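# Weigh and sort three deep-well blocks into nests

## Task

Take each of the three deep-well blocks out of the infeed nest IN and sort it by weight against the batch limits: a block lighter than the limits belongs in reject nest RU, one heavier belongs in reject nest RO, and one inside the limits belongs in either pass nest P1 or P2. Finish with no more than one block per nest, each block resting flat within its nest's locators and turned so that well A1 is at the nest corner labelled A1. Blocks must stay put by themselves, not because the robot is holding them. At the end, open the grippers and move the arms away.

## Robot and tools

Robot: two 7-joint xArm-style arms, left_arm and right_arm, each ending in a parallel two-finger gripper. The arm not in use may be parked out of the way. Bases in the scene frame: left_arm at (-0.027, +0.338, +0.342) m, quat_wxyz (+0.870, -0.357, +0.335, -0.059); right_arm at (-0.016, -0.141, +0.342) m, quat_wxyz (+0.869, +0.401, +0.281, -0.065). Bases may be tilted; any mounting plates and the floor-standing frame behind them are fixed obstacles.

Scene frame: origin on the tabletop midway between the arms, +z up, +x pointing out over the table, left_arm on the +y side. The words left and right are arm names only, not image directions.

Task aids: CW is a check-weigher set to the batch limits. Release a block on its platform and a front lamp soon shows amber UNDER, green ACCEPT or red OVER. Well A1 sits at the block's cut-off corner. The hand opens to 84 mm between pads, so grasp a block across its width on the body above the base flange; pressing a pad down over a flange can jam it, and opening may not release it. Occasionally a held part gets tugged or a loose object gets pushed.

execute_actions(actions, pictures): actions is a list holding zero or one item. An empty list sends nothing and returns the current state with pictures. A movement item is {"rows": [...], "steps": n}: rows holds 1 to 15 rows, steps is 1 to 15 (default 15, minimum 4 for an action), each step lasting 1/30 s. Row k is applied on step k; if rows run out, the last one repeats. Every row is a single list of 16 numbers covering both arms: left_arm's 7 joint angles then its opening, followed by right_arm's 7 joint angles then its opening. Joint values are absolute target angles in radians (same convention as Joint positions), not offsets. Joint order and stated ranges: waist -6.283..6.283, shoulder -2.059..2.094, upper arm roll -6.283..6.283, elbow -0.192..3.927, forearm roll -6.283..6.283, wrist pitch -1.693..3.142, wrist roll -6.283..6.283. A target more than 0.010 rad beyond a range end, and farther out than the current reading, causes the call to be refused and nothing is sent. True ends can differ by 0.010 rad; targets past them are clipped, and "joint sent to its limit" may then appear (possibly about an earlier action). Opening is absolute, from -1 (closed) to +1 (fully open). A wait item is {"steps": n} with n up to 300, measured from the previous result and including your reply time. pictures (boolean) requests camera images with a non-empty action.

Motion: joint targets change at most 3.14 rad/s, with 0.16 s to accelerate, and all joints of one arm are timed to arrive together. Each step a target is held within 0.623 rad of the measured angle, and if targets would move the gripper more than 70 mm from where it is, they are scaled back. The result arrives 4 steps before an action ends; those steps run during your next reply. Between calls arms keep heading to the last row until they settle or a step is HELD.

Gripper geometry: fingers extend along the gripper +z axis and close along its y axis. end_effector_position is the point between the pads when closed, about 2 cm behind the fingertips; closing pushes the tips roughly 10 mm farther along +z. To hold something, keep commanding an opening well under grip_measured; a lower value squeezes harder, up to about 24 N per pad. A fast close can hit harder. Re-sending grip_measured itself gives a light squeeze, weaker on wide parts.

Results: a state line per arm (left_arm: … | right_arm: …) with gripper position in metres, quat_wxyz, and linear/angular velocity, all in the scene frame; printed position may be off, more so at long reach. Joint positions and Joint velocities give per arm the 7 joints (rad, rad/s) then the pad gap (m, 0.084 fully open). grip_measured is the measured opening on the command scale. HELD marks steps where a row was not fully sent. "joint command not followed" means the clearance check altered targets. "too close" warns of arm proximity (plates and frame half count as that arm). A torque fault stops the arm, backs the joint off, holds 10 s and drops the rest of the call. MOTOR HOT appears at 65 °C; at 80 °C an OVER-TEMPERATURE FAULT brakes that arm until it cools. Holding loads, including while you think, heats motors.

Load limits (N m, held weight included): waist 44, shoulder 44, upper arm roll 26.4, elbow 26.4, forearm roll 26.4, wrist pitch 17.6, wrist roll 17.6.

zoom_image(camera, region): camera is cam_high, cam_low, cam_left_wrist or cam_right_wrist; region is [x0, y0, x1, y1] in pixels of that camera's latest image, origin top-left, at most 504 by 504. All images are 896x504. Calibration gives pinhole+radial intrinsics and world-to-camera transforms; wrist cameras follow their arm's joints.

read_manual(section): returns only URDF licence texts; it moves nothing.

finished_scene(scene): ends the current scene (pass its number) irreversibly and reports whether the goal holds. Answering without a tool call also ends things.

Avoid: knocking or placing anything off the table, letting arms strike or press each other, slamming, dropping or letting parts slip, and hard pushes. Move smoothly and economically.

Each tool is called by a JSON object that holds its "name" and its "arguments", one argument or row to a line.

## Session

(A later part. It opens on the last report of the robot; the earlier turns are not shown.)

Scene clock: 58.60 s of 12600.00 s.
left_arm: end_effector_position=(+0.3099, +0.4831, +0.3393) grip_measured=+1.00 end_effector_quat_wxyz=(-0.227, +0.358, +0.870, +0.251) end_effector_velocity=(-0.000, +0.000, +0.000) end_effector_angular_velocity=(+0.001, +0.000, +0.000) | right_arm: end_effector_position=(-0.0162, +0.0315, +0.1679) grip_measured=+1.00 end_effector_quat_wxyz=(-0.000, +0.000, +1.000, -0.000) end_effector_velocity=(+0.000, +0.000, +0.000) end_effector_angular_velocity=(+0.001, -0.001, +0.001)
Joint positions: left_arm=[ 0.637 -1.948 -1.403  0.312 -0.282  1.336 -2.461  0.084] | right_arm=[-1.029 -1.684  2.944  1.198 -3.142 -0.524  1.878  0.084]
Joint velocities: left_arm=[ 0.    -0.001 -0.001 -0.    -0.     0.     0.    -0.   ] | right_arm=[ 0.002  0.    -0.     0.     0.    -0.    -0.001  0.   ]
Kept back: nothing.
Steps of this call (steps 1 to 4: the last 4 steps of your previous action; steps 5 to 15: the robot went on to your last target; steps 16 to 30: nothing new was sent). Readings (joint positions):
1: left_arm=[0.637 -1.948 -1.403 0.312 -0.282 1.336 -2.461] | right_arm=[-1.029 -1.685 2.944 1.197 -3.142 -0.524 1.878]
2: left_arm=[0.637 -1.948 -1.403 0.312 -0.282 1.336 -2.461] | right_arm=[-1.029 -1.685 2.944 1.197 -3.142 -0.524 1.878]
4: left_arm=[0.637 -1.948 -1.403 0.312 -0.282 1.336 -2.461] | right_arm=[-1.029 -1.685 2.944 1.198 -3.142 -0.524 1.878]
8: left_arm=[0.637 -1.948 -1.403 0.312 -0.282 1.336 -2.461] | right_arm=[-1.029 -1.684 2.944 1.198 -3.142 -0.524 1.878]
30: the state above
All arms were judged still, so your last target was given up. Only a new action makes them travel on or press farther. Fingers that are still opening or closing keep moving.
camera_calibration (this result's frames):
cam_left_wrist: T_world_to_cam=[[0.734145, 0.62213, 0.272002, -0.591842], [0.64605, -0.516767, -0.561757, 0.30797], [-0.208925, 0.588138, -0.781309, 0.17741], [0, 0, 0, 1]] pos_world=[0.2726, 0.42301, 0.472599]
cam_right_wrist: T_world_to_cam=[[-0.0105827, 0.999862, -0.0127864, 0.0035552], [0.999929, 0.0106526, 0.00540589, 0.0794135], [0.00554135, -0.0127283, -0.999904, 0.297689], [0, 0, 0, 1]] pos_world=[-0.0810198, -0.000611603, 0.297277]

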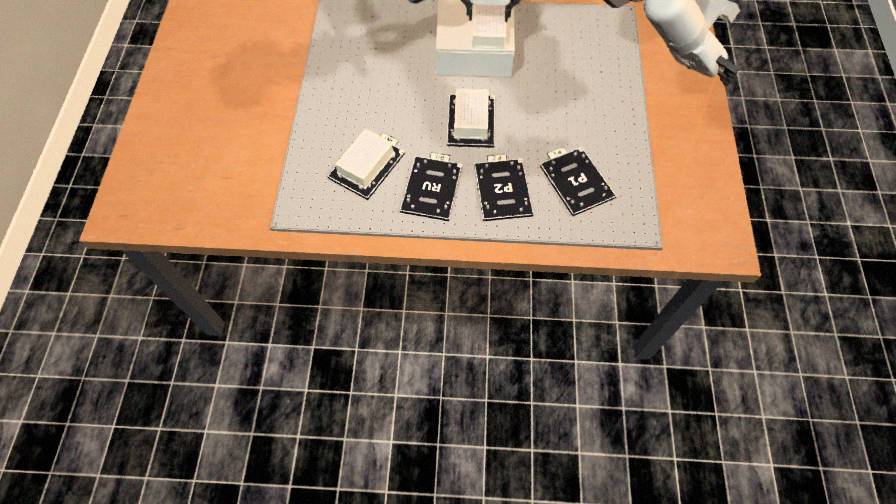

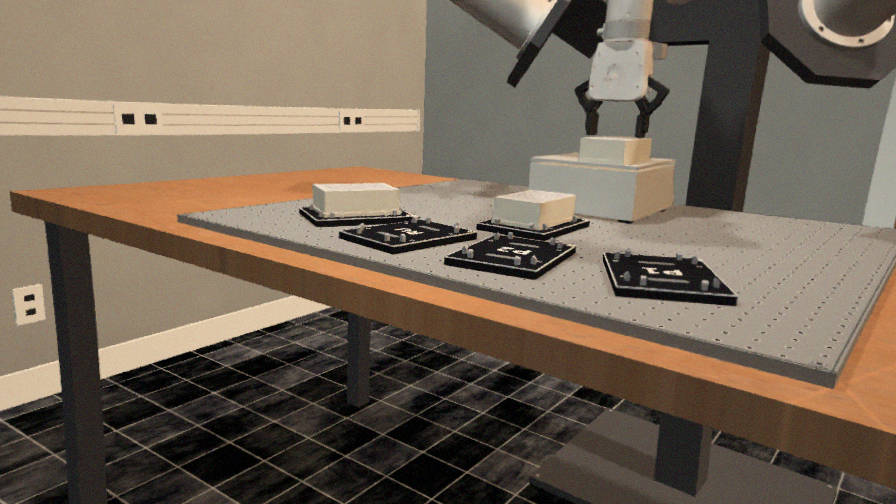

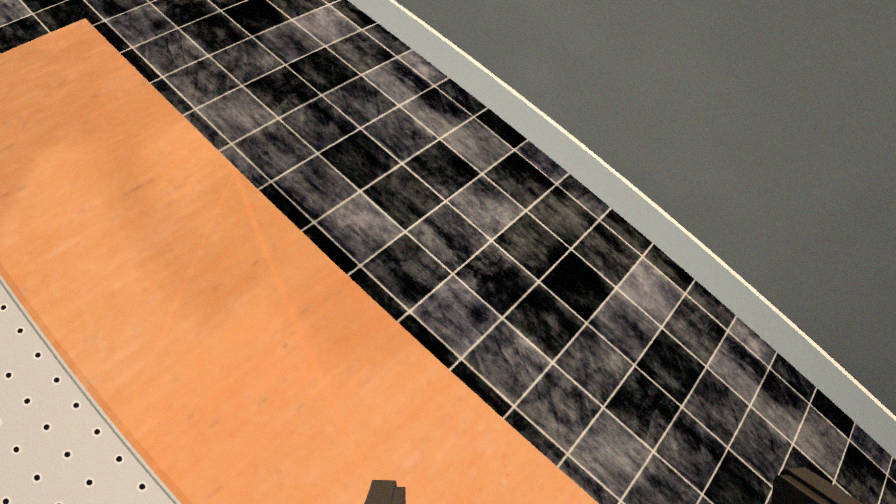

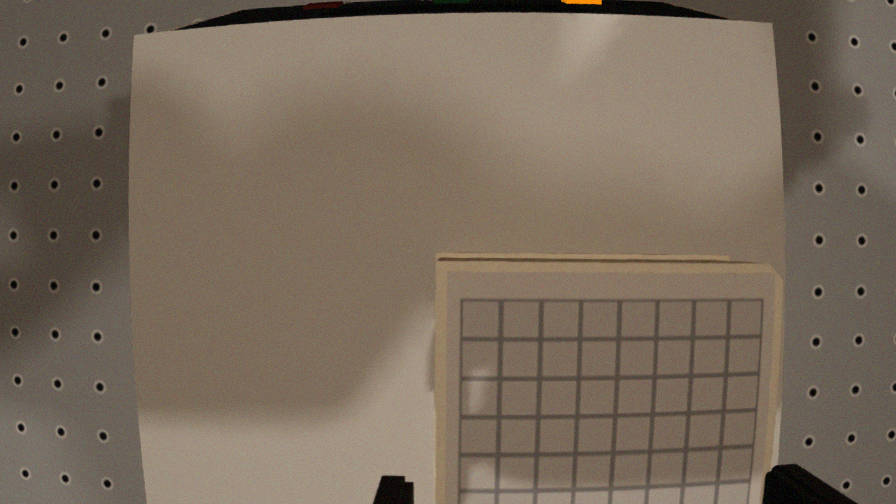

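{"name": "execute_actions", "arguments": {
  "actions": [
    {"rows":[[0.637,-1.948,-1.403,0.312,-0.282,1.336,-2.461,1,-1.031,-1.694,2.944,1.216,-3.1416,-0.532,1.893,1]],"steps":15}
  ],
  "pictures": true
}}

Scene clock: 59.17 s of 12600.00 s.
left_arm: end_effector_position=(+0.3099, +0.4831, +0.3393) grip_measured=+1.00 end_effector_quat_wxyz=(-0.227, +0.358, +0.870, +0.251) end_effector_velocity=(+0.000, -0.000, +0.000) end_effector_angular_velocity=(+0.000, -0.002, -0.000) | right_arm: end_effector_position=(-0.0174, +0.0352, +0.1674) grip_measured=+1.00 end_effector_quat_wxyz=(-0.000, +0.008, +1.000, -0.000) end_effector_velocity=(-0.000, -0.000, -0.000) end_effector_angular_velocity=(-0.001, +0.001, -0.000)
Joint positions: left_arm=[ 0.637 -1.948 -1.403  0.312 -0.282  1.336 -2.461  0.084] | right_arm=[-1.031 -1.694  2.944  1.216 -3.142 -0.532  1.893  0.084]
Joint velocities: left_arm=[-0.    -0.001  0.     0.001  0.    -0.     0.     0.   ] | right_arm=[-0.001 -0.     0.    -0.     0.    -0.001  0.     0.   ]
Steps of this call (steps 1 to 6: nothing new was sent; steps 7 to 17: the first 11 steps of this action). Readings (joint positions):
7: left_arm=[0.637 -1.948 -1.403 0.312 -0.282 1.336 -2.461] | right_arm=[-1.029 -1.684 2.944 1.199 -3.142 -0.525 1.879]
8: left_arm=[0.637 -1.948 -1.403 0.312 -0.282 1.336 -2.461] | right_arm=[-1.030 -1.687 2.944 1.204 -3.142 -0.527 1.884]
10: left_arm=[0.637 -1.948 -1.403 0.312 -0.282 1.336 -2.461] | right_arm=[-1.031 -1.693 2.944 1.214 -3.142 -0.531 1.891]
14: left_arm=[0.637 -1.948 -1.403 0.312 -0.282 1.336 -2.461] | right_arm=[-1.031 -1.694 2.944 1.216 -3.142 -0.532 1.893]
17: the state above
camera_calibration (this result's frames):
cam_left_wrist: T_world_to_cam=[[0.734145, 0.62213, 0.272002, -0.591842], [0.64605, -0.516767, -0.561757, 0.30797], [-0.208925, 0.588138, -0.781309, 0.17741], [0, 0, 0, 1]] pos_world=[0.2726, 0.42301, 0.472599]
cam_right_wrist: T_world_to_cam=[[0.00459833, 0.999904, -0.0130989, 0.000175434], [0.999975, -0.00452819, 0.00537943, 0.0811951], [0.00531959, -0.0131234, -0.9999, 0.297335], [0, 0, 0, 1]] pos_world=[-0.0827756, 0.00409428, 0.296871]

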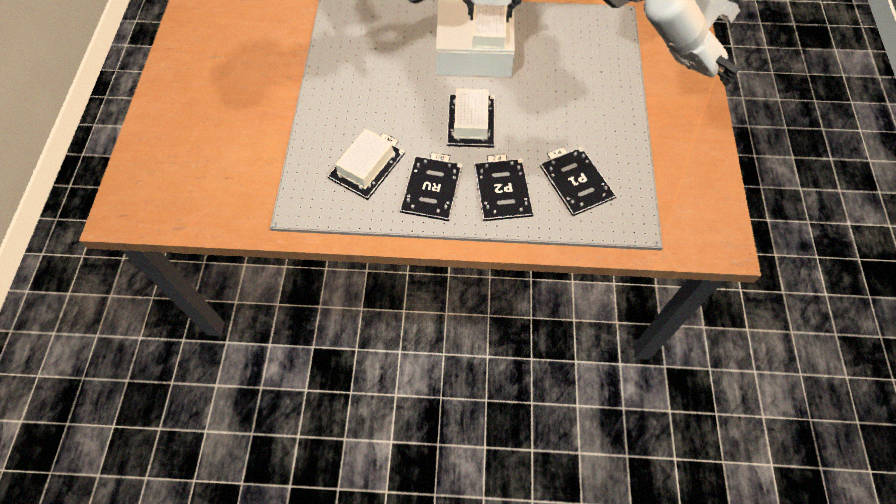

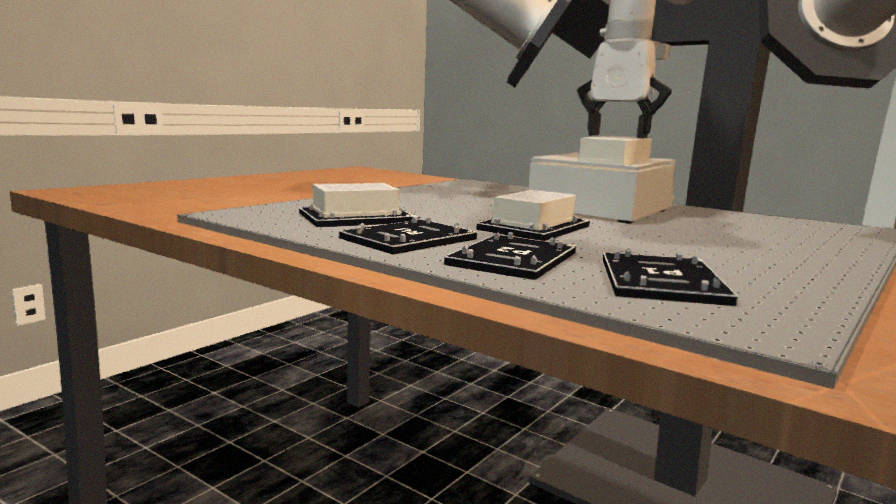

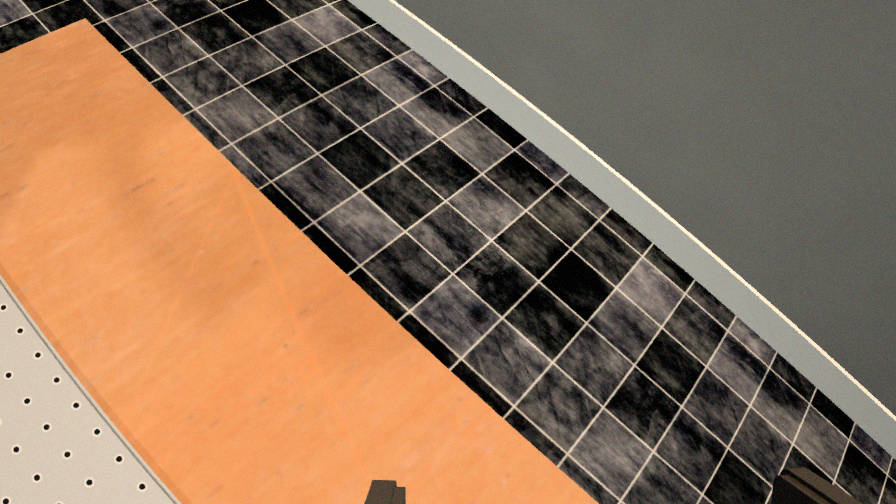

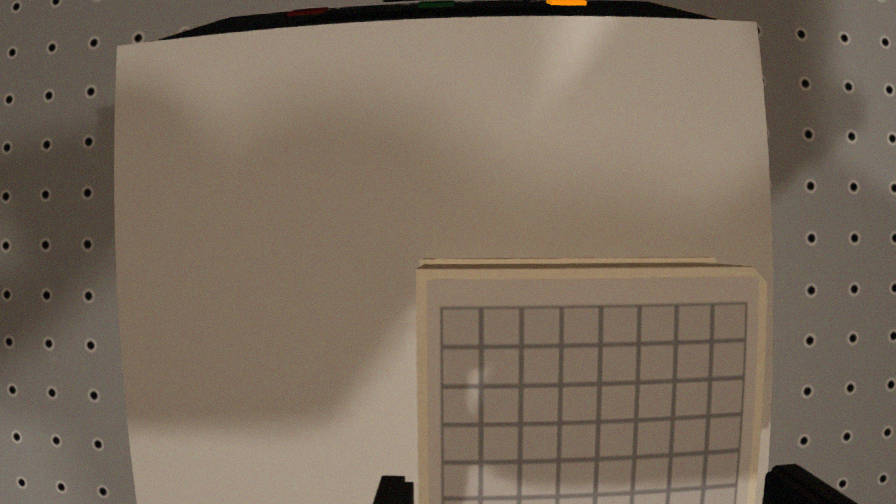

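{"name": "execute_actions", "arguments": {
  "actions": [
    {"rows":[[0.637,-1.948,-1.403,0.312,-0.282,1.336,-2.461,1,-1.031,-1.696,2.944,1.219,-3.1416,-0.533,1.893,1],[0.637,-1.948,-1.403,0.312,-0.282,1.336,-2.461,1,-1.031,-1.696,2.944,1.219,-3.1416,-0.533,1.893,1],[0.637,-1.948,-1.403,0.312,-0.282,1.336,-2.461,1,-1.035,-1.7165,2.9435,1.2245,-3.1416,-0.5175,1.893,1],[0.637,-1.948,-1.403,0.312,-0.282,1.336,-2.461,1,-1.035,-1.7165,2.9435,1.2245,-3.1416,-0.5175,1.893,1],[0.637,-1.948,-1.403,0.312,-0.282,1.336,-2.461,1,-1.0395,-1.737,2.943,1.23,-3.1416,-0.502,1.893,1],[0.637,-1.948,-1.403,0.312,-0.282,1.336,-2.461,1,-1.0395,-1.737,2.943,1.23,-3.1416,-0.502,1.893,1],[0.637,-1.948,-1.403,0.312,-0.282,1.336,-2.461,1,-1.044,-1.7575,2.9425,1.236,-3.1416,-0.4865,1.893,1],[0.637,-1.948,-1.403,0.312,-0.282,1.336,-2.461,1,-1.044,-1.7575,2.9425,1.236,-3.1416,-0.4865,1.893,1],[0.637,-1.948,-1.403,0.312,-0.282,1.336,-2.461,1,-1.048,-1.778,2.942,1.242,-3.1416,-0.471,1.893,1]],"steps":15}
  ]
}}

{"name": "execute_actions", "arguments": {
  "actions": [
    {"rows":[[0.637,-1.948,-1.403,0.312,-0.282,1.336,-2.461,1,-1.048,-1.778,2.942,1.242,-3.1416,-0.471,1.893,-1]],"steps":15}
  ]
}}

{"name": "execute_actions", "arguments": {
  "actions": [
    {"rows":[[0.637,-1.948,-1.403,0.312,-0.282,1.336,-2.461,1,-1.0178,-1.6291,2.9456,1.1849,-3.1416,-0.5658,1.893,-1]],"steps":12}
  ]
}}

{"name": "execute_actions", "arguments": {
  "actions": [
    {"rows":[[0.637,-1.948,-1.403,0.312,-0.282,1.336,-2.461,1,-1.25,-1.385,2.44,1.067,-3.1416,-0.573,1.276,-1]],"steps":15}
  ]
}}

{"name": "execute_actions", "arguments": {
  "actions": [
    {"steps":6}
  ]
}}

{"name": "execute_actions", "arguments": {
  "actions": [
    {"rows":[[0.637,-1.948,-1.403,0.312,-0.282,1.336,-2.461,1,-1.8037,-1.3288,2.0829,1.3517,-3.1416,-0.4597,0.832,-1]],"steps":15}
  ]
}}

{"name": "execute_actions", "arguments": {
  "actions": [
    {"steps":25}
  ],
  "pictures": true
}}

Scene clock: 60.37 s of 12600.00 s.
left_arm: end_effector_position=(+0.3099, +0.4831, +0.3393) grip_measured=+1.00 end_effector_quat_wxyz=(-0.227, +0.358, +0.870, +0.251) end_effector_velocity=(-0.000, -0.001, -0.000) end_effector_angular_velocity=(-0.002, +0.002, -0.001) | right_arm: end_effector_position=(-0.0177, +0.0347, +0.1360) grip_measured=+1.00 end_effector_quat_wxyz=(-0.000, +0.008, +1.000, -0.001) end_effector_velocity=(+0.002, -0.020, -0.095) end_effector_angular_velocity=(-0.040, -0.008, +0.007)
Joint positions: left_arm=[ 0.637 -1.948 -1.403  0.312 -0.282  1.336 -2.461  0.084] | right_arm=[-1.047 -1.771  2.942  1.239 -3.142 -0.477  1.893  0.084]
Joint velocities: left_arm=[-0.     0.003  0.001  0.001  0.     0.001  0.     0.   ] | right_arm=[-0.045 -0.228 -0.     0.045 -0.001  0.147  0.001 -0.   ]
Steps of this call (steps 1 to 4: the last 4 steps of your previous action; steps 5 to 15: the robot went on to your last target; steps 16 to 25: nothing new was sent; steps 26 to 36: the first 11 steps of this action). Readings (joint positions):
26: left_arm=[0.637 -1.948 -1.403 0.312 -0.282 1.336 -2.461] | right_arm=[-1.031 -1.694 2.944 1.216 -3.142 -0.532 1.893]
27: left_arm=[0.637 -1.948 -1.403 0.312 -0.282 1.336 -2.461] | right_arm=[-1.031 -1.695 2.944 1.217 -3.142 -0.532 1.893]
29: left_arm=[0.637 -1.948 -1.403 0.312 -0.282 1.336 -2.461] | right_arm=[-1.032 -1.701 2.944 1.222 -3.142 -0.527 1.893]
33: left_arm=[0.637 -1.948 -1.403 0.312 -0.282 1.336 -2.461] | right_arm=[-1.040 -1.740 2.943 1.232 -3.142 -0.499 1.893]
36: the state above

Scene clock: 60.87 s of 12600.00 s.
left_arm: end_effector_position=(+0.3099, +0.4831, +0.3393) grip_measured=+1.00 end_effector_quat_wxyz=(-0.227, +0.358, +0.870, +0.251) end_effector_velocity=(+0.000, -0.000, -0.000) end_effector_angular_velocity=(+0.000, +0.001, -0.001) | right_arm: end_effector_position=(-0.0180, +0.0355, +0.1335) grip_measured=+0.96 end_effector_quat_wxyz=(-0.001, +0.008, +1.000, +0.000) end_effector_velocity=(-0.000, +0.000, +0.000) end_effector_angular_velocity=(+0.000, +0.000, -0.001)
Joint positions: left_arm=[ 0.637 -1.948 -1.403  0.312 -0.282  1.336 -2.461  0.084] | right_arm=[-1.048 -1.778  2.942  1.242 -3.142 -0.471  1.893  0.083]
Joint velocities: left_arm=[ 0.     0.001 -0.001  0.001  0.    -0.    -0.     0.   ] | right_arm=[ 0.    -0.     0.     0.     0.001 -0.     0.001  0.   ]
Steps of this call (steps 1 to 4: the last 4 steps of your previous action; steps 5 to 15: the first 11 steps of this action). Readings (joint positions):
5: left_arm=[0.637 -1.948 -1.403 0.312 -0.282 1.336 -2.461] | right_arm=[-1.048 -1.778 2.942 1.242 -3.142 -0.471 1.893]
6: left_arm=[0.637 -1.948 -1.403 0.312 -0.282 1.336 -2.461] | right_arm=[-1.048 -1.778 2.942 1.242 -3.142 -0.471 1.893]
8: left_arm=[0.637 -1.948 -1.403 0.312 -0.282 1.336 -2.461] | right_arm=[-1.048 -1.778 2.942 1.242 -3.142 -0.471 1.893]
12: left_arm=[0.637 -1.948 -1.403 0.312 -0.282 1.336 -2.461] | right_arm=[-1.048 -1.778 2.942 1.242 -3.142 -0.471 1.893]
15: the state above

Scene clock: 61.27 s of 12600.00 s.
left_arm: end_effector_position=(+0.3099, +0.4831, +0.3393) grip_measured=+1.00 end_effector_quat_wxyz=(-0.227, +0.358, +0.870, +0.251) end_effector_velocity=(+0.000, -0.000, +0.000) end_effector_angular_velocity=(-0.001, -0.001, -0.000) | right_arm: end_effector_position=(-0.0179, +0.0369, +0.1941) grip_measured=+0.96 end_effector_quat_wxyz=(-0.003, +0.008, +1.000, +0.007) end_effector_velocity=(+0.010, -0.042, -0.006) end_effector_angular_velocity=(-0.100, -0.027, +0.003)
Joint positions: left_arm=[ 0.637 -1.948 -1.403  0.312 -0.282  1.336 -2.461  0.084] | right_arm=[-1.017 -1.623  2.945  1.192 -3.142 -0.564  1.893  0.083]
Joint velocities: left_arm=[-0.     0.     0.001  0.     0.    -0.001  0.     0.   ] | right_arm=[ 0.001  0.009  0.006 -0.071  0.    -0.041  0.001 -0.   ]
Steps of this call (steps 1 to 4: the last 4 steps of your previous action; steps 5 to 12: the first 8 steps of this action). Readings (joint positions):
5: left_arm=[0.637 -1.948 -1.403 0.312 -0.282 1.336 -2.461] | right_arm=[-1.048 -1.777 2.942 1.242 -3.142 -0.472 1.893]
6: left_arm=[0.637 -1.948 -1.403 0.312 -0.282 1.336 -2.461] | right_arm=[-1.046 -1.770 2.942 1.237 -3.142 -0.478 1.893]
8: left_arm=[0.637 -1.948 -1.403 0.312 -0.282 1.336 -2.461] | right_arm=[-1.034 -1.709 2.944 1.208 -3.142 -0.520 1.893]
12: the state above

Scene clock: 61.77 s of 12600.00 s.
left_arm: end_effector_position=(+0.3099, +0.4831, +0.3393) grip_measured=+1.00 end_effector_quat_wxyz=(-0.227, +0.358, +0.870, +0.251) end_effector_velocity=(-0.000, -0.000, -0.000) end_effector_angular_velocity=(-0.002, +0.001, -0.000) | right_arm: end_effector_position=(+0.1365, +0.0355, +0.2147) grip_measured=+0.96 end_effector_quat_wxyz=(+0.006, +0.001, +1.000, +0.008) end_effector_velocity=(+0.517, -0.125, +0.041) end_effector_angular_velocity=(-0.064, +0.017, -0.026)
Joint positions: left_arm=[ 0.637 -1.948 -1.403  0.312 -0.282  1.336 -2.461  0.084] | right_arm=[-1.173 -1.467  2.608  1.108 -3.142 -0.57   1.483  0.083]
Joint velocities: left_arm=[0.    0.001 0.001 0.001 0.    0.    0.    0.   ] | right_arm=[-0.531  0.57  -1.171 -0.269 -0.004 -0.018 -1.405 -0.   ]
Steps of this call (steps 1 to 4: the last 4 steps of your previous action; steps 5 to 15: the first 11 steps of this action). Readings (joint positions):
5: left_arm=[0.637 -1.948 -1.403 0.312 -0.282 1.336 -2.461] | right_arm=[-1.019 -1.631 2.945 1.183 -3.142 -0.566 1.892]
6: left_arm=[0.637 -1.948 -1.403 0.312 -0.282 1.336 -2.461] | right_arm=[-1.022 -1.628 2.940 1.181 -3.141 -0.565 1.881]
8: left_arm=[0.637 -1.948 -1.403 0.312 -0.282 1.336 -2.461] | right_arm=[-1.048 -1.602 2.891 1.168 -3.140 -0.566 1.810]
12: left_arm=[0.637 -1.948 -1.403 0.312 -0.282 1.336 -2.461] | right_arm=[-1.121 -1.524 2.724 1.135 -3.142 -0.568 1.624]
15: the state above

Scene clock: 61.97 s of 12600.00 s.
left_arm: end_effector_position=(+0.3099, +0.4831, +0.3393) grip_measured=+1.00 end_effector_quat_wxyz=(-0.227, +0.358, +0.870, +0.251) end_effector_velocity=(-0.001, +0.000, -0.000) end_effector_angular_velocity=(+0.001, +0.002, +0.000) | right_arm: end_effector_position=(+0.2084, +0.0057, +0.2161) grip_measured=+0.96 end_effector_quat_wxyz=(+0.001, +0.008, +1.000, -0.002) end_effector_velocity=(+0.020, -0.028, -0.006) end_effector_angular_velocity=(-0.030, +0.038, +0.080)
Joint positions: left_arm=[ 0.637 -1.948 -1.403  0.312 -0.282  1.336 -2.461  0.084] | right_arm=[-1.251 -1.386  2.436  1.067 -3.143 -0.573  1.284  0.083]
Joint velocities: left_arm=[ 0.     0.001 -0.001 -0.001  0.     0.001 -0.    -0.   ] | right_arm=[-0.047  0.045 -0.067 -0.043  0.01  -0.001 -0.186  0.   ]
Kept back: nothing.
Steps of this call (steps 1 to 4: the last 4 steps of your previous action; steps 5 to 6: the robot went on to your last target). Readings (joint positions):
1: left_arm=[0.637 -1.948 -1.403 0.312 -0.282 1.336 -2.461] | right_arm=[-1.191 -1.448 2.569 1.099 -3.142 -0.571 1.436]
2: left_arm=[0.637 -1.948 -1.403 0.312 -0.282 1.336 -2.461] | right_arm=[-1.209 -1.429 2.531 1.089 -3.142 -0.572 1.389]
4: left_arm=[0.637 -1.948 -1.403 0.312 -0.282 1.336 -2.461] | right_arm=[-1.239 -1.398 2.463 1.074 -3.142 -0.573 1.313]
6: the state above

Scene clock: 62.33 s of 12600.00 s.
left_arm: end_effector_position=(+0.3099, +0.4831, +0.3393) grip_measured=+1.00 end_effector_quat_wxyz=(-0.227, +0.358, +0.870, +0.251) end_effector_velocity=(+0.000, -0.000, +0.000) end_effector_angular_velocity=(+0.001, -0.000, -0.002) | right_arm: end_effector_position=(+0.3443, -0.0193, +0.1510) grip_measured=+0.96 end_effector_quat_wxyz=(-0.013, +0.057, +0.998, +0.020) end_effector_velocity=(+0.436, -0.268, -0.262) end_effector_angular_velocity=(-0.113, -0.065, -0.340)
Joint positions: left_arm=[ 0.637 -1.948 -1.403  0.312 -0.282  1.336 -2.461  0.084] | right_arm=[-1.604 -1.35   2.214  1.252 -3.141 -0.499  0.993  0.083]
Joint velocities: left_arm=[ 0.    -0.    -0.002  0.001 -0.    -0.    -0.    -0.   ] | right_arm=[-1.09   0.115 -0.725  0.539 -0.003  0.212 -0.859 -0.   ]
Steps of this call (steps 1 to 11: the first 11 steps of this action). Readings (joint positions):
1: left_arm=[0.637 -1.948 -1.403 0.312 -0.282 1.336 -2.461] | right_arm=[-1.252 -1.385 2.437 1.066 -3.142 -0.573 1.279]
2: left_arm=[0.637 -1.948 -1.403 0.312 -0.282 1.336 -2.461] | right_arm=[-1.259 -1.385 2.437 1.072 -3.141 -0.570 1.269]
4: left_arm=[0.637 -1.948 -1.403 0.312 -0.282 1.336 -2.461] | right_arm=[-1.321 -1.380 2.407 1.110 -3.139 -0.555 1.213]
8: left_arm=[0.637 -1.948 -1.403 0.312 -0.282 1.336 -2.461] | right_arm=[-1.492 -1.362 2.286 1.196 -3.141 -0.521 1.082]
11: the state above

Scene clock: 63.17 s of 12600.00 s.
left_arm: end_effector_position=(+0.3099, +0.4831, +0.3393) grip_measured=+1.00 end_effector_quat_wxyz=(-0.227, +0.358, +0.870, +0.251) end_effector_velocity=(+0.000, -0.000, -0.000) end_effector_angular_velocity=(+0.001, +0.000, -0.001) | right_arm: end_effector_position=(+0.4190, -0.0847, +0.1002) grip_measured=+0.96 end_effector_quat_wxyz=(-0.000, +0.082, +0.997, +0.000) end_effector_velocity=(-0.000, -0.001, -0.001) end_effector_angular_velocity=(-0.002, +0.002, +0.001)
Joint positions: left_arm=[ 0.637 -1.948 -1.403  0.312 -0.282  1.336 -2.461  0.084] | right_arm=[-1.803 -1.329  2.083  1.352 -3.142 -0.46   0.832  0.083]
Joint velocities: left_arm=[-0.     0.    -0.001  0.    -0.    -0.     0.    -0.   ] | right_arm=[-0.003  0.     0.    -0.    -0.002  0.    -0.001  0.   ]
Kept back: nothing.
Steps of this call (steps 1 to 4: the last 4 steps of your previous action; steps 5 to 25: the robot went on to your last target). Readings (joint positions):
1: left_arm=[0.637 -1.948 -1.403 0.312 -0.282 1.336 -2.461] | right_arm=[-1.640 -1.346 2.190 1.269 -3.142 -0.492 0.964]
2: left_arm=[0.637 -1.948 -1.403 0.312 -0.282 1.336 -2.461] | right_arm=[-1.675 -1.343 2.167 1.287 -3.142 -0.485 0.936]
4: left_arm=[0.637 -1.948 -1.403 0.312 -0.282 1.336 -2.461] | right_arm=[-1.743 -1.336 2.122 1.321 -3.142 -0.472 0.882]
8: left_arm=[0.637 -1.948 -1.403 0.312 -0.282 1.336 -2.461] | right_arm=[-1.806 -1.328 2.077 1.347 -3.143 -0.460 0.835]
25: the state above
camera_calibration (this result's frames):
cam_left_wrist: T_world_to_cam=[[0.734145, 0.62213, 0.272001, -0.591842], [0.64605, -0.516767, -0.561757, 0.30797], [-0.208925, 0.588138, -0.781309, 0.17741], [0, 0, 0, 1]] pos_world=[0.2726, 0.42301, 0.472599]
cam_right_wrist: T_world_to_cam=[[0.151581, 0.988375, -0.0117334, 0.0543871], [0.98844, -0.151533, 0.00483621, -0.362944], [0.00300199, -0.0123308, -0.999919, 0.227208], [0, 0, 0, 1]] pos_world=[0.349823, -0.105951, 0.229583]

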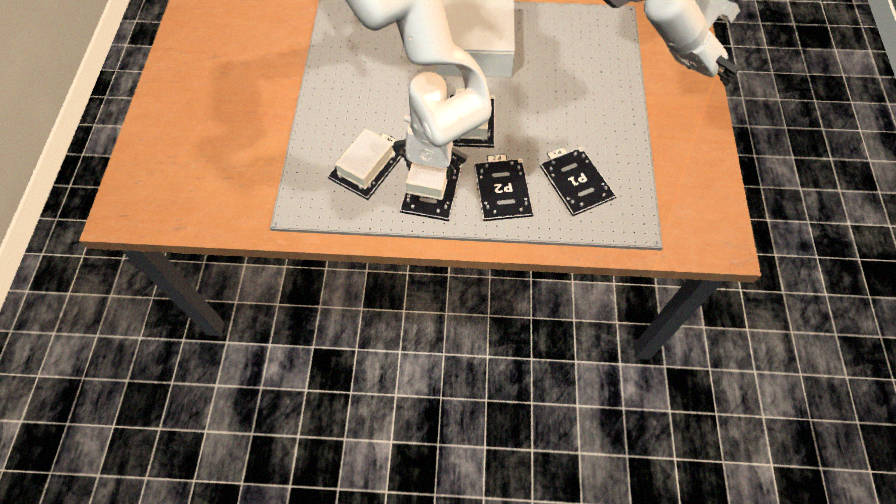

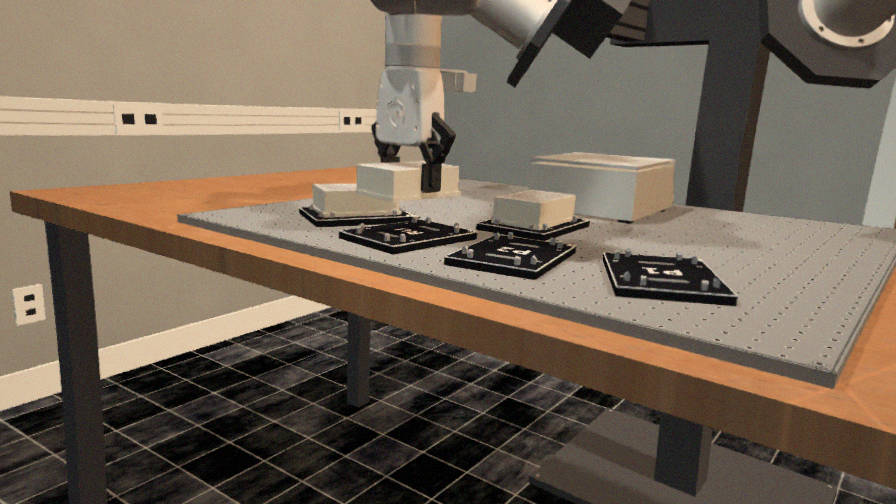

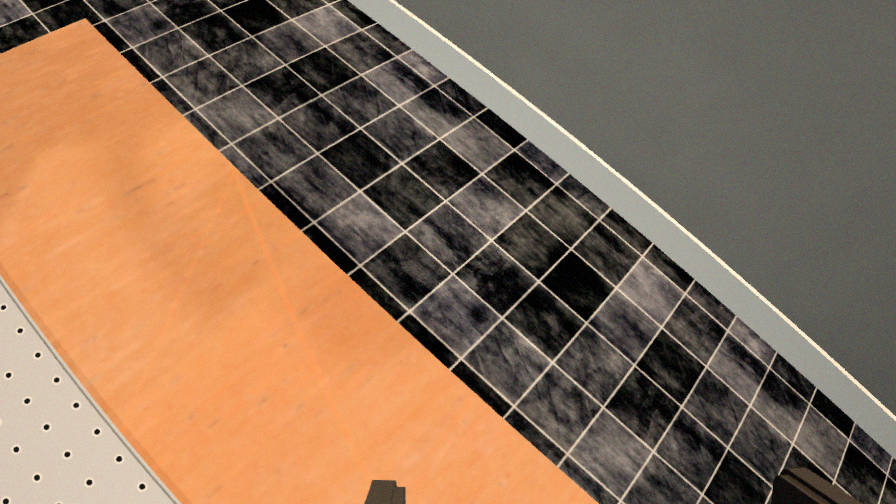

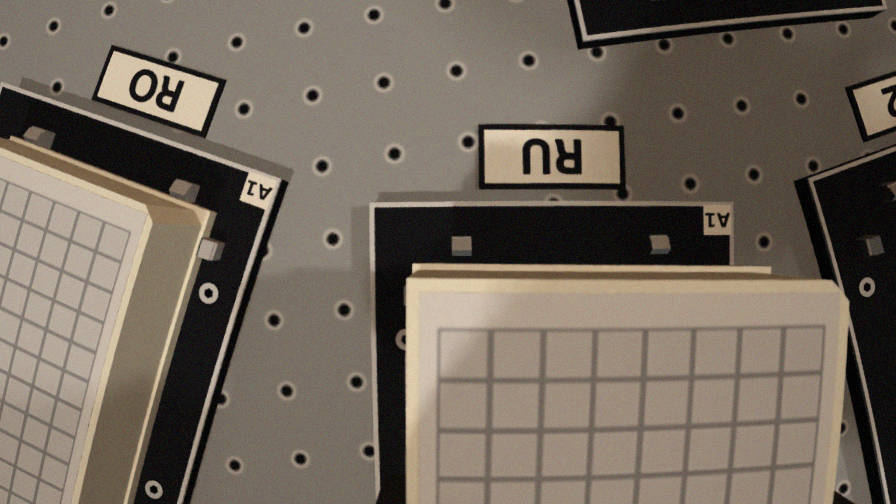

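{"name": "execute_actions", "arguments": {
  "actions": [
    {"rows":[[0.637,-1.948,-1.403,0.312,-0.282,1.336,-2.461,1,-1.8788,-1.376,2.1024,1.398,-3.1416,-0.419,0.8375,-1]],"steps":15}
  ]
}}

{"name": "execute_actions", "arguments": {
  "actions": [
    {"steps":8}
  ],
  "pictures": true
}}

Scene clock: 64.07 s of 12600.00 s.
left_arm: end_effector_position=(+0.3099, +0.4831, +0.3393) grip_measured=+1.00 end_effector_quat_wxyz=(-0.227, +0.358, +0.870, +0.251) end_effector_velocity=(-0.000, +0.000, -0.000) end_effector_angular_velocity=(-0.000, +0.000, -0.000) | right_arm: end_effector_position=(+0.4184, -0.0826, +0.0685) grip_measured=+0.96 end_effector_quat_wxyz=(+0.000, +0.082, +0.997, +0.001) end_effector_velocity=(+0.013, +0.016, +0.013) end_effector_angular_velocity=(+0.033, -0.031, +0.004)
Joint positions: left_arm=[ 0.637 -1.948 -1.403  0.312 -0.282  1.336 -2.461  0.084] | right_arm=[-1.878 -1.375  2.102  1.399 -3.142 -0.419  0.837  0.083]
Joint velocities: left_arm=[-0.     0.001  0.    -0.001  0.    -0.001 -0.    -0.   ] | right_arm=[0.023 0.012 0.003 0.019 0.001 0.001 0.    0.   ]
Steps of this call (steps 1 to 15: the robot went on to your last target; step 16: nothing new was sent; steps 17 to 27: the first 11 steps of this action). Readings (joint positions):
17: left_arm=[0.637 -1.948 -1.403 0.312 -0.282 1.336 -2.461] | right_arm=[-1.804 -1.329 2.083 1.352 -3.142 -0.459 0.832]
18: left_arm=[0.637 -1.948 -1.403 0.312 -0.282 1.336 -2.461] | right_arm=[-1.812 -1.334 2.085 1.359 -3.142 -0.454 0.833]
20: left_arm=[0.637 -1.948 -1.403 0.312 -0.282 1.336 -2.461] | right_arm=[-1.855 -1.361 2.097 1.389 -3.142 -0.430 0.836]
24: left_arm=[0.637 -1.948 -1.403 0.312 -0.282 1.336 -2.461] | right_arm=[-1.882 -1.378 2.102 1.394 -3.142 -0.419 0.837]
27: the state above

Scene clock: 64.33 s of 12600.00 s.
left_arm: end_effector_position=(+0.3099, +0.4831, +0.3393) grip_measured=+1.00 end_effector_quat_wxyz=(-0.227, +0.358, +0.870, +0.251) end_effector_velocity=(-0.000, +0.000, -0.000) end_effector_angular_velocity=(+0.001, +0.001, -0.000) | right_arm: end_effector_position=(+0.4178, -0.0830, +0.0681) grip_measured=+0.96 end_effector_quat_wxyz=(-0.000, +0.082, +0.997, +0.000) end_effector_velocity=(-0.000, -0.000, -0.001) end_effector_angular_velocity=(-0.000, +0.001, +0.000)
Joint positions: left_arm=[ 0.637 -1.948 -1.403  0.312 -0.282  1.336 -2.461  0.084] | right_arm=[-1.879 -1.376  2.102  1.398 -3.142 -0.419  0.837  0.083]
Joint velocities: left_arm=[-0.     0.    -0.001 -0.001  0.     0.    -0.     0.   ] | right_arm=[-0.002 -0.001  0.001  0.001 -0.     0.001 -0.    -0.   ]
Kept back: nothing.
Steps of this call (steps 1 to 4: the last 4 steps of your previous action; steps 5 to 8: the robot went on to your last target). Readings (joint positions):
1: left_arm=[0.637 -1.948 -1.403 0.312 -0.282 1.336 -2.461] | right_arm=[-1.878 -1.375 2.102 1.399 -3.142 -0.419 0.837]
2: left_arm=[0.637 -1.948 -1.403 0.312 -0.282 1.336 -2.461] | right_arm=[-1.878 -1.375 2.102 1.399 -3.142 -0.419 0.837]
4: left_arm=[0.637 -1.948 -1.403 0.312 -0.282 1.336 -2.461] | right_arm=[-1.878 -1.376 2.102 1.398 -3.142 -0.419 0.837]
8: the state above
camera_calibration (this result's frames):
cam_left_wrist: T_world_to_cam=[[0.734145, 0.62213, 0.272002, -0.591843], [0.64605, -0.516767, -0.561757, 0.30797], [-0.208925, 0.588138, -0.781309, 0.17741], [0, 0, 0, 1]] pos_world=[0.2726, 0.42301, 0.472599]
cam_right_wrist: T_world_to_cam=[[0.152024, 0.988305, -0.0119276, 0.0523935], [0.988372, -0.151977, 0.00482559, -0.361398], [0.00295644, -0.0125225, -0.999917, 0.195211], [0, 0, 0, 1]] pos_world=[0.348654, -0.10426, 0.197564]

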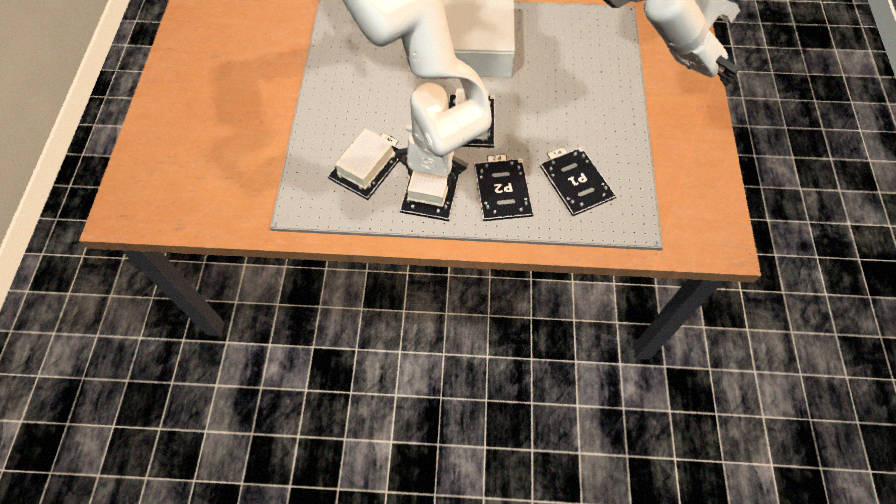

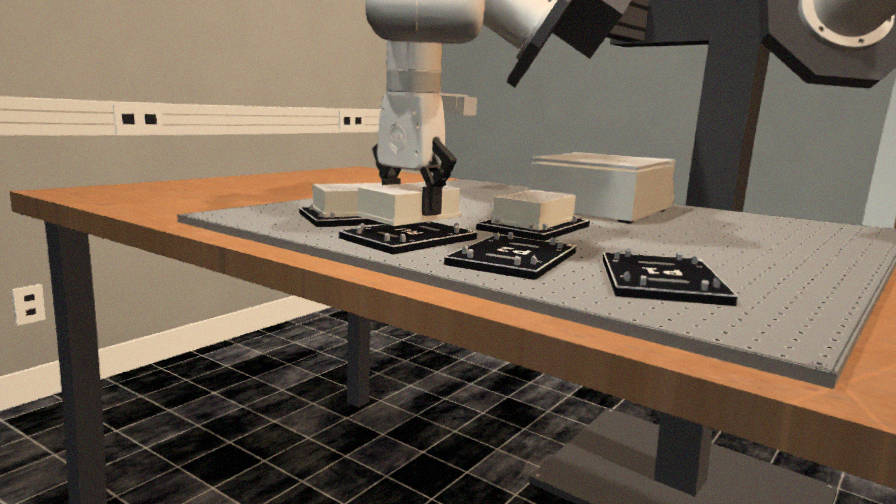

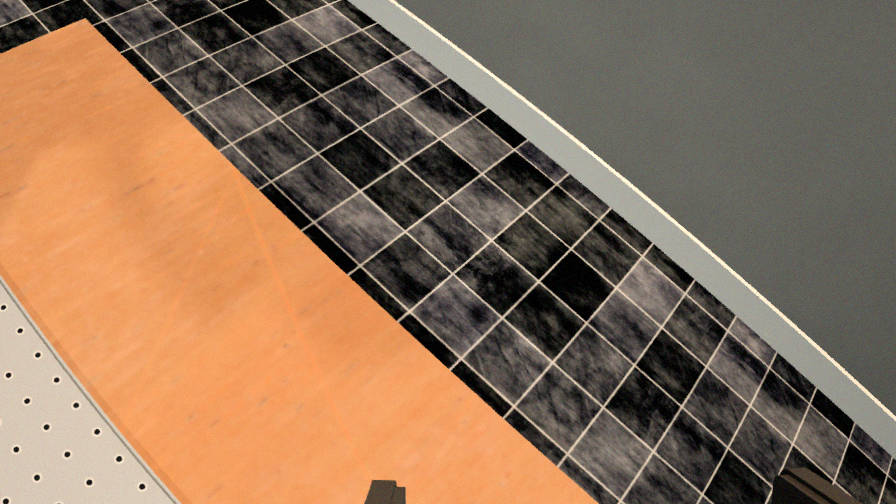

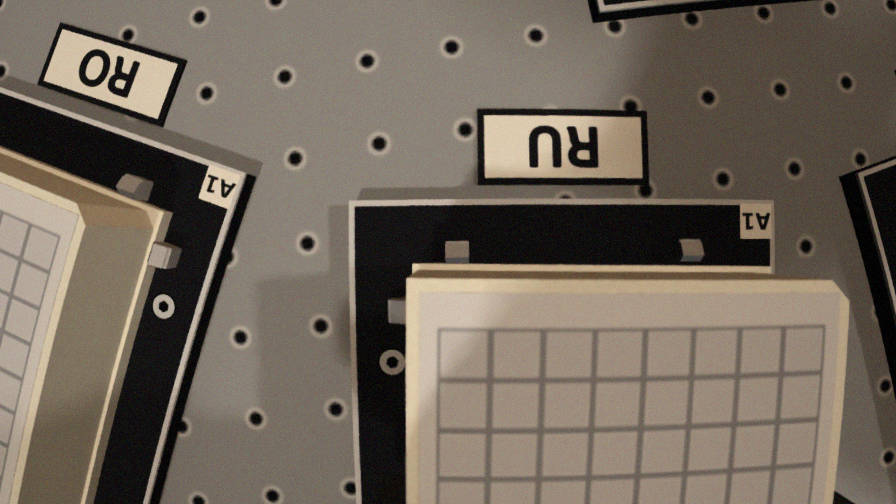

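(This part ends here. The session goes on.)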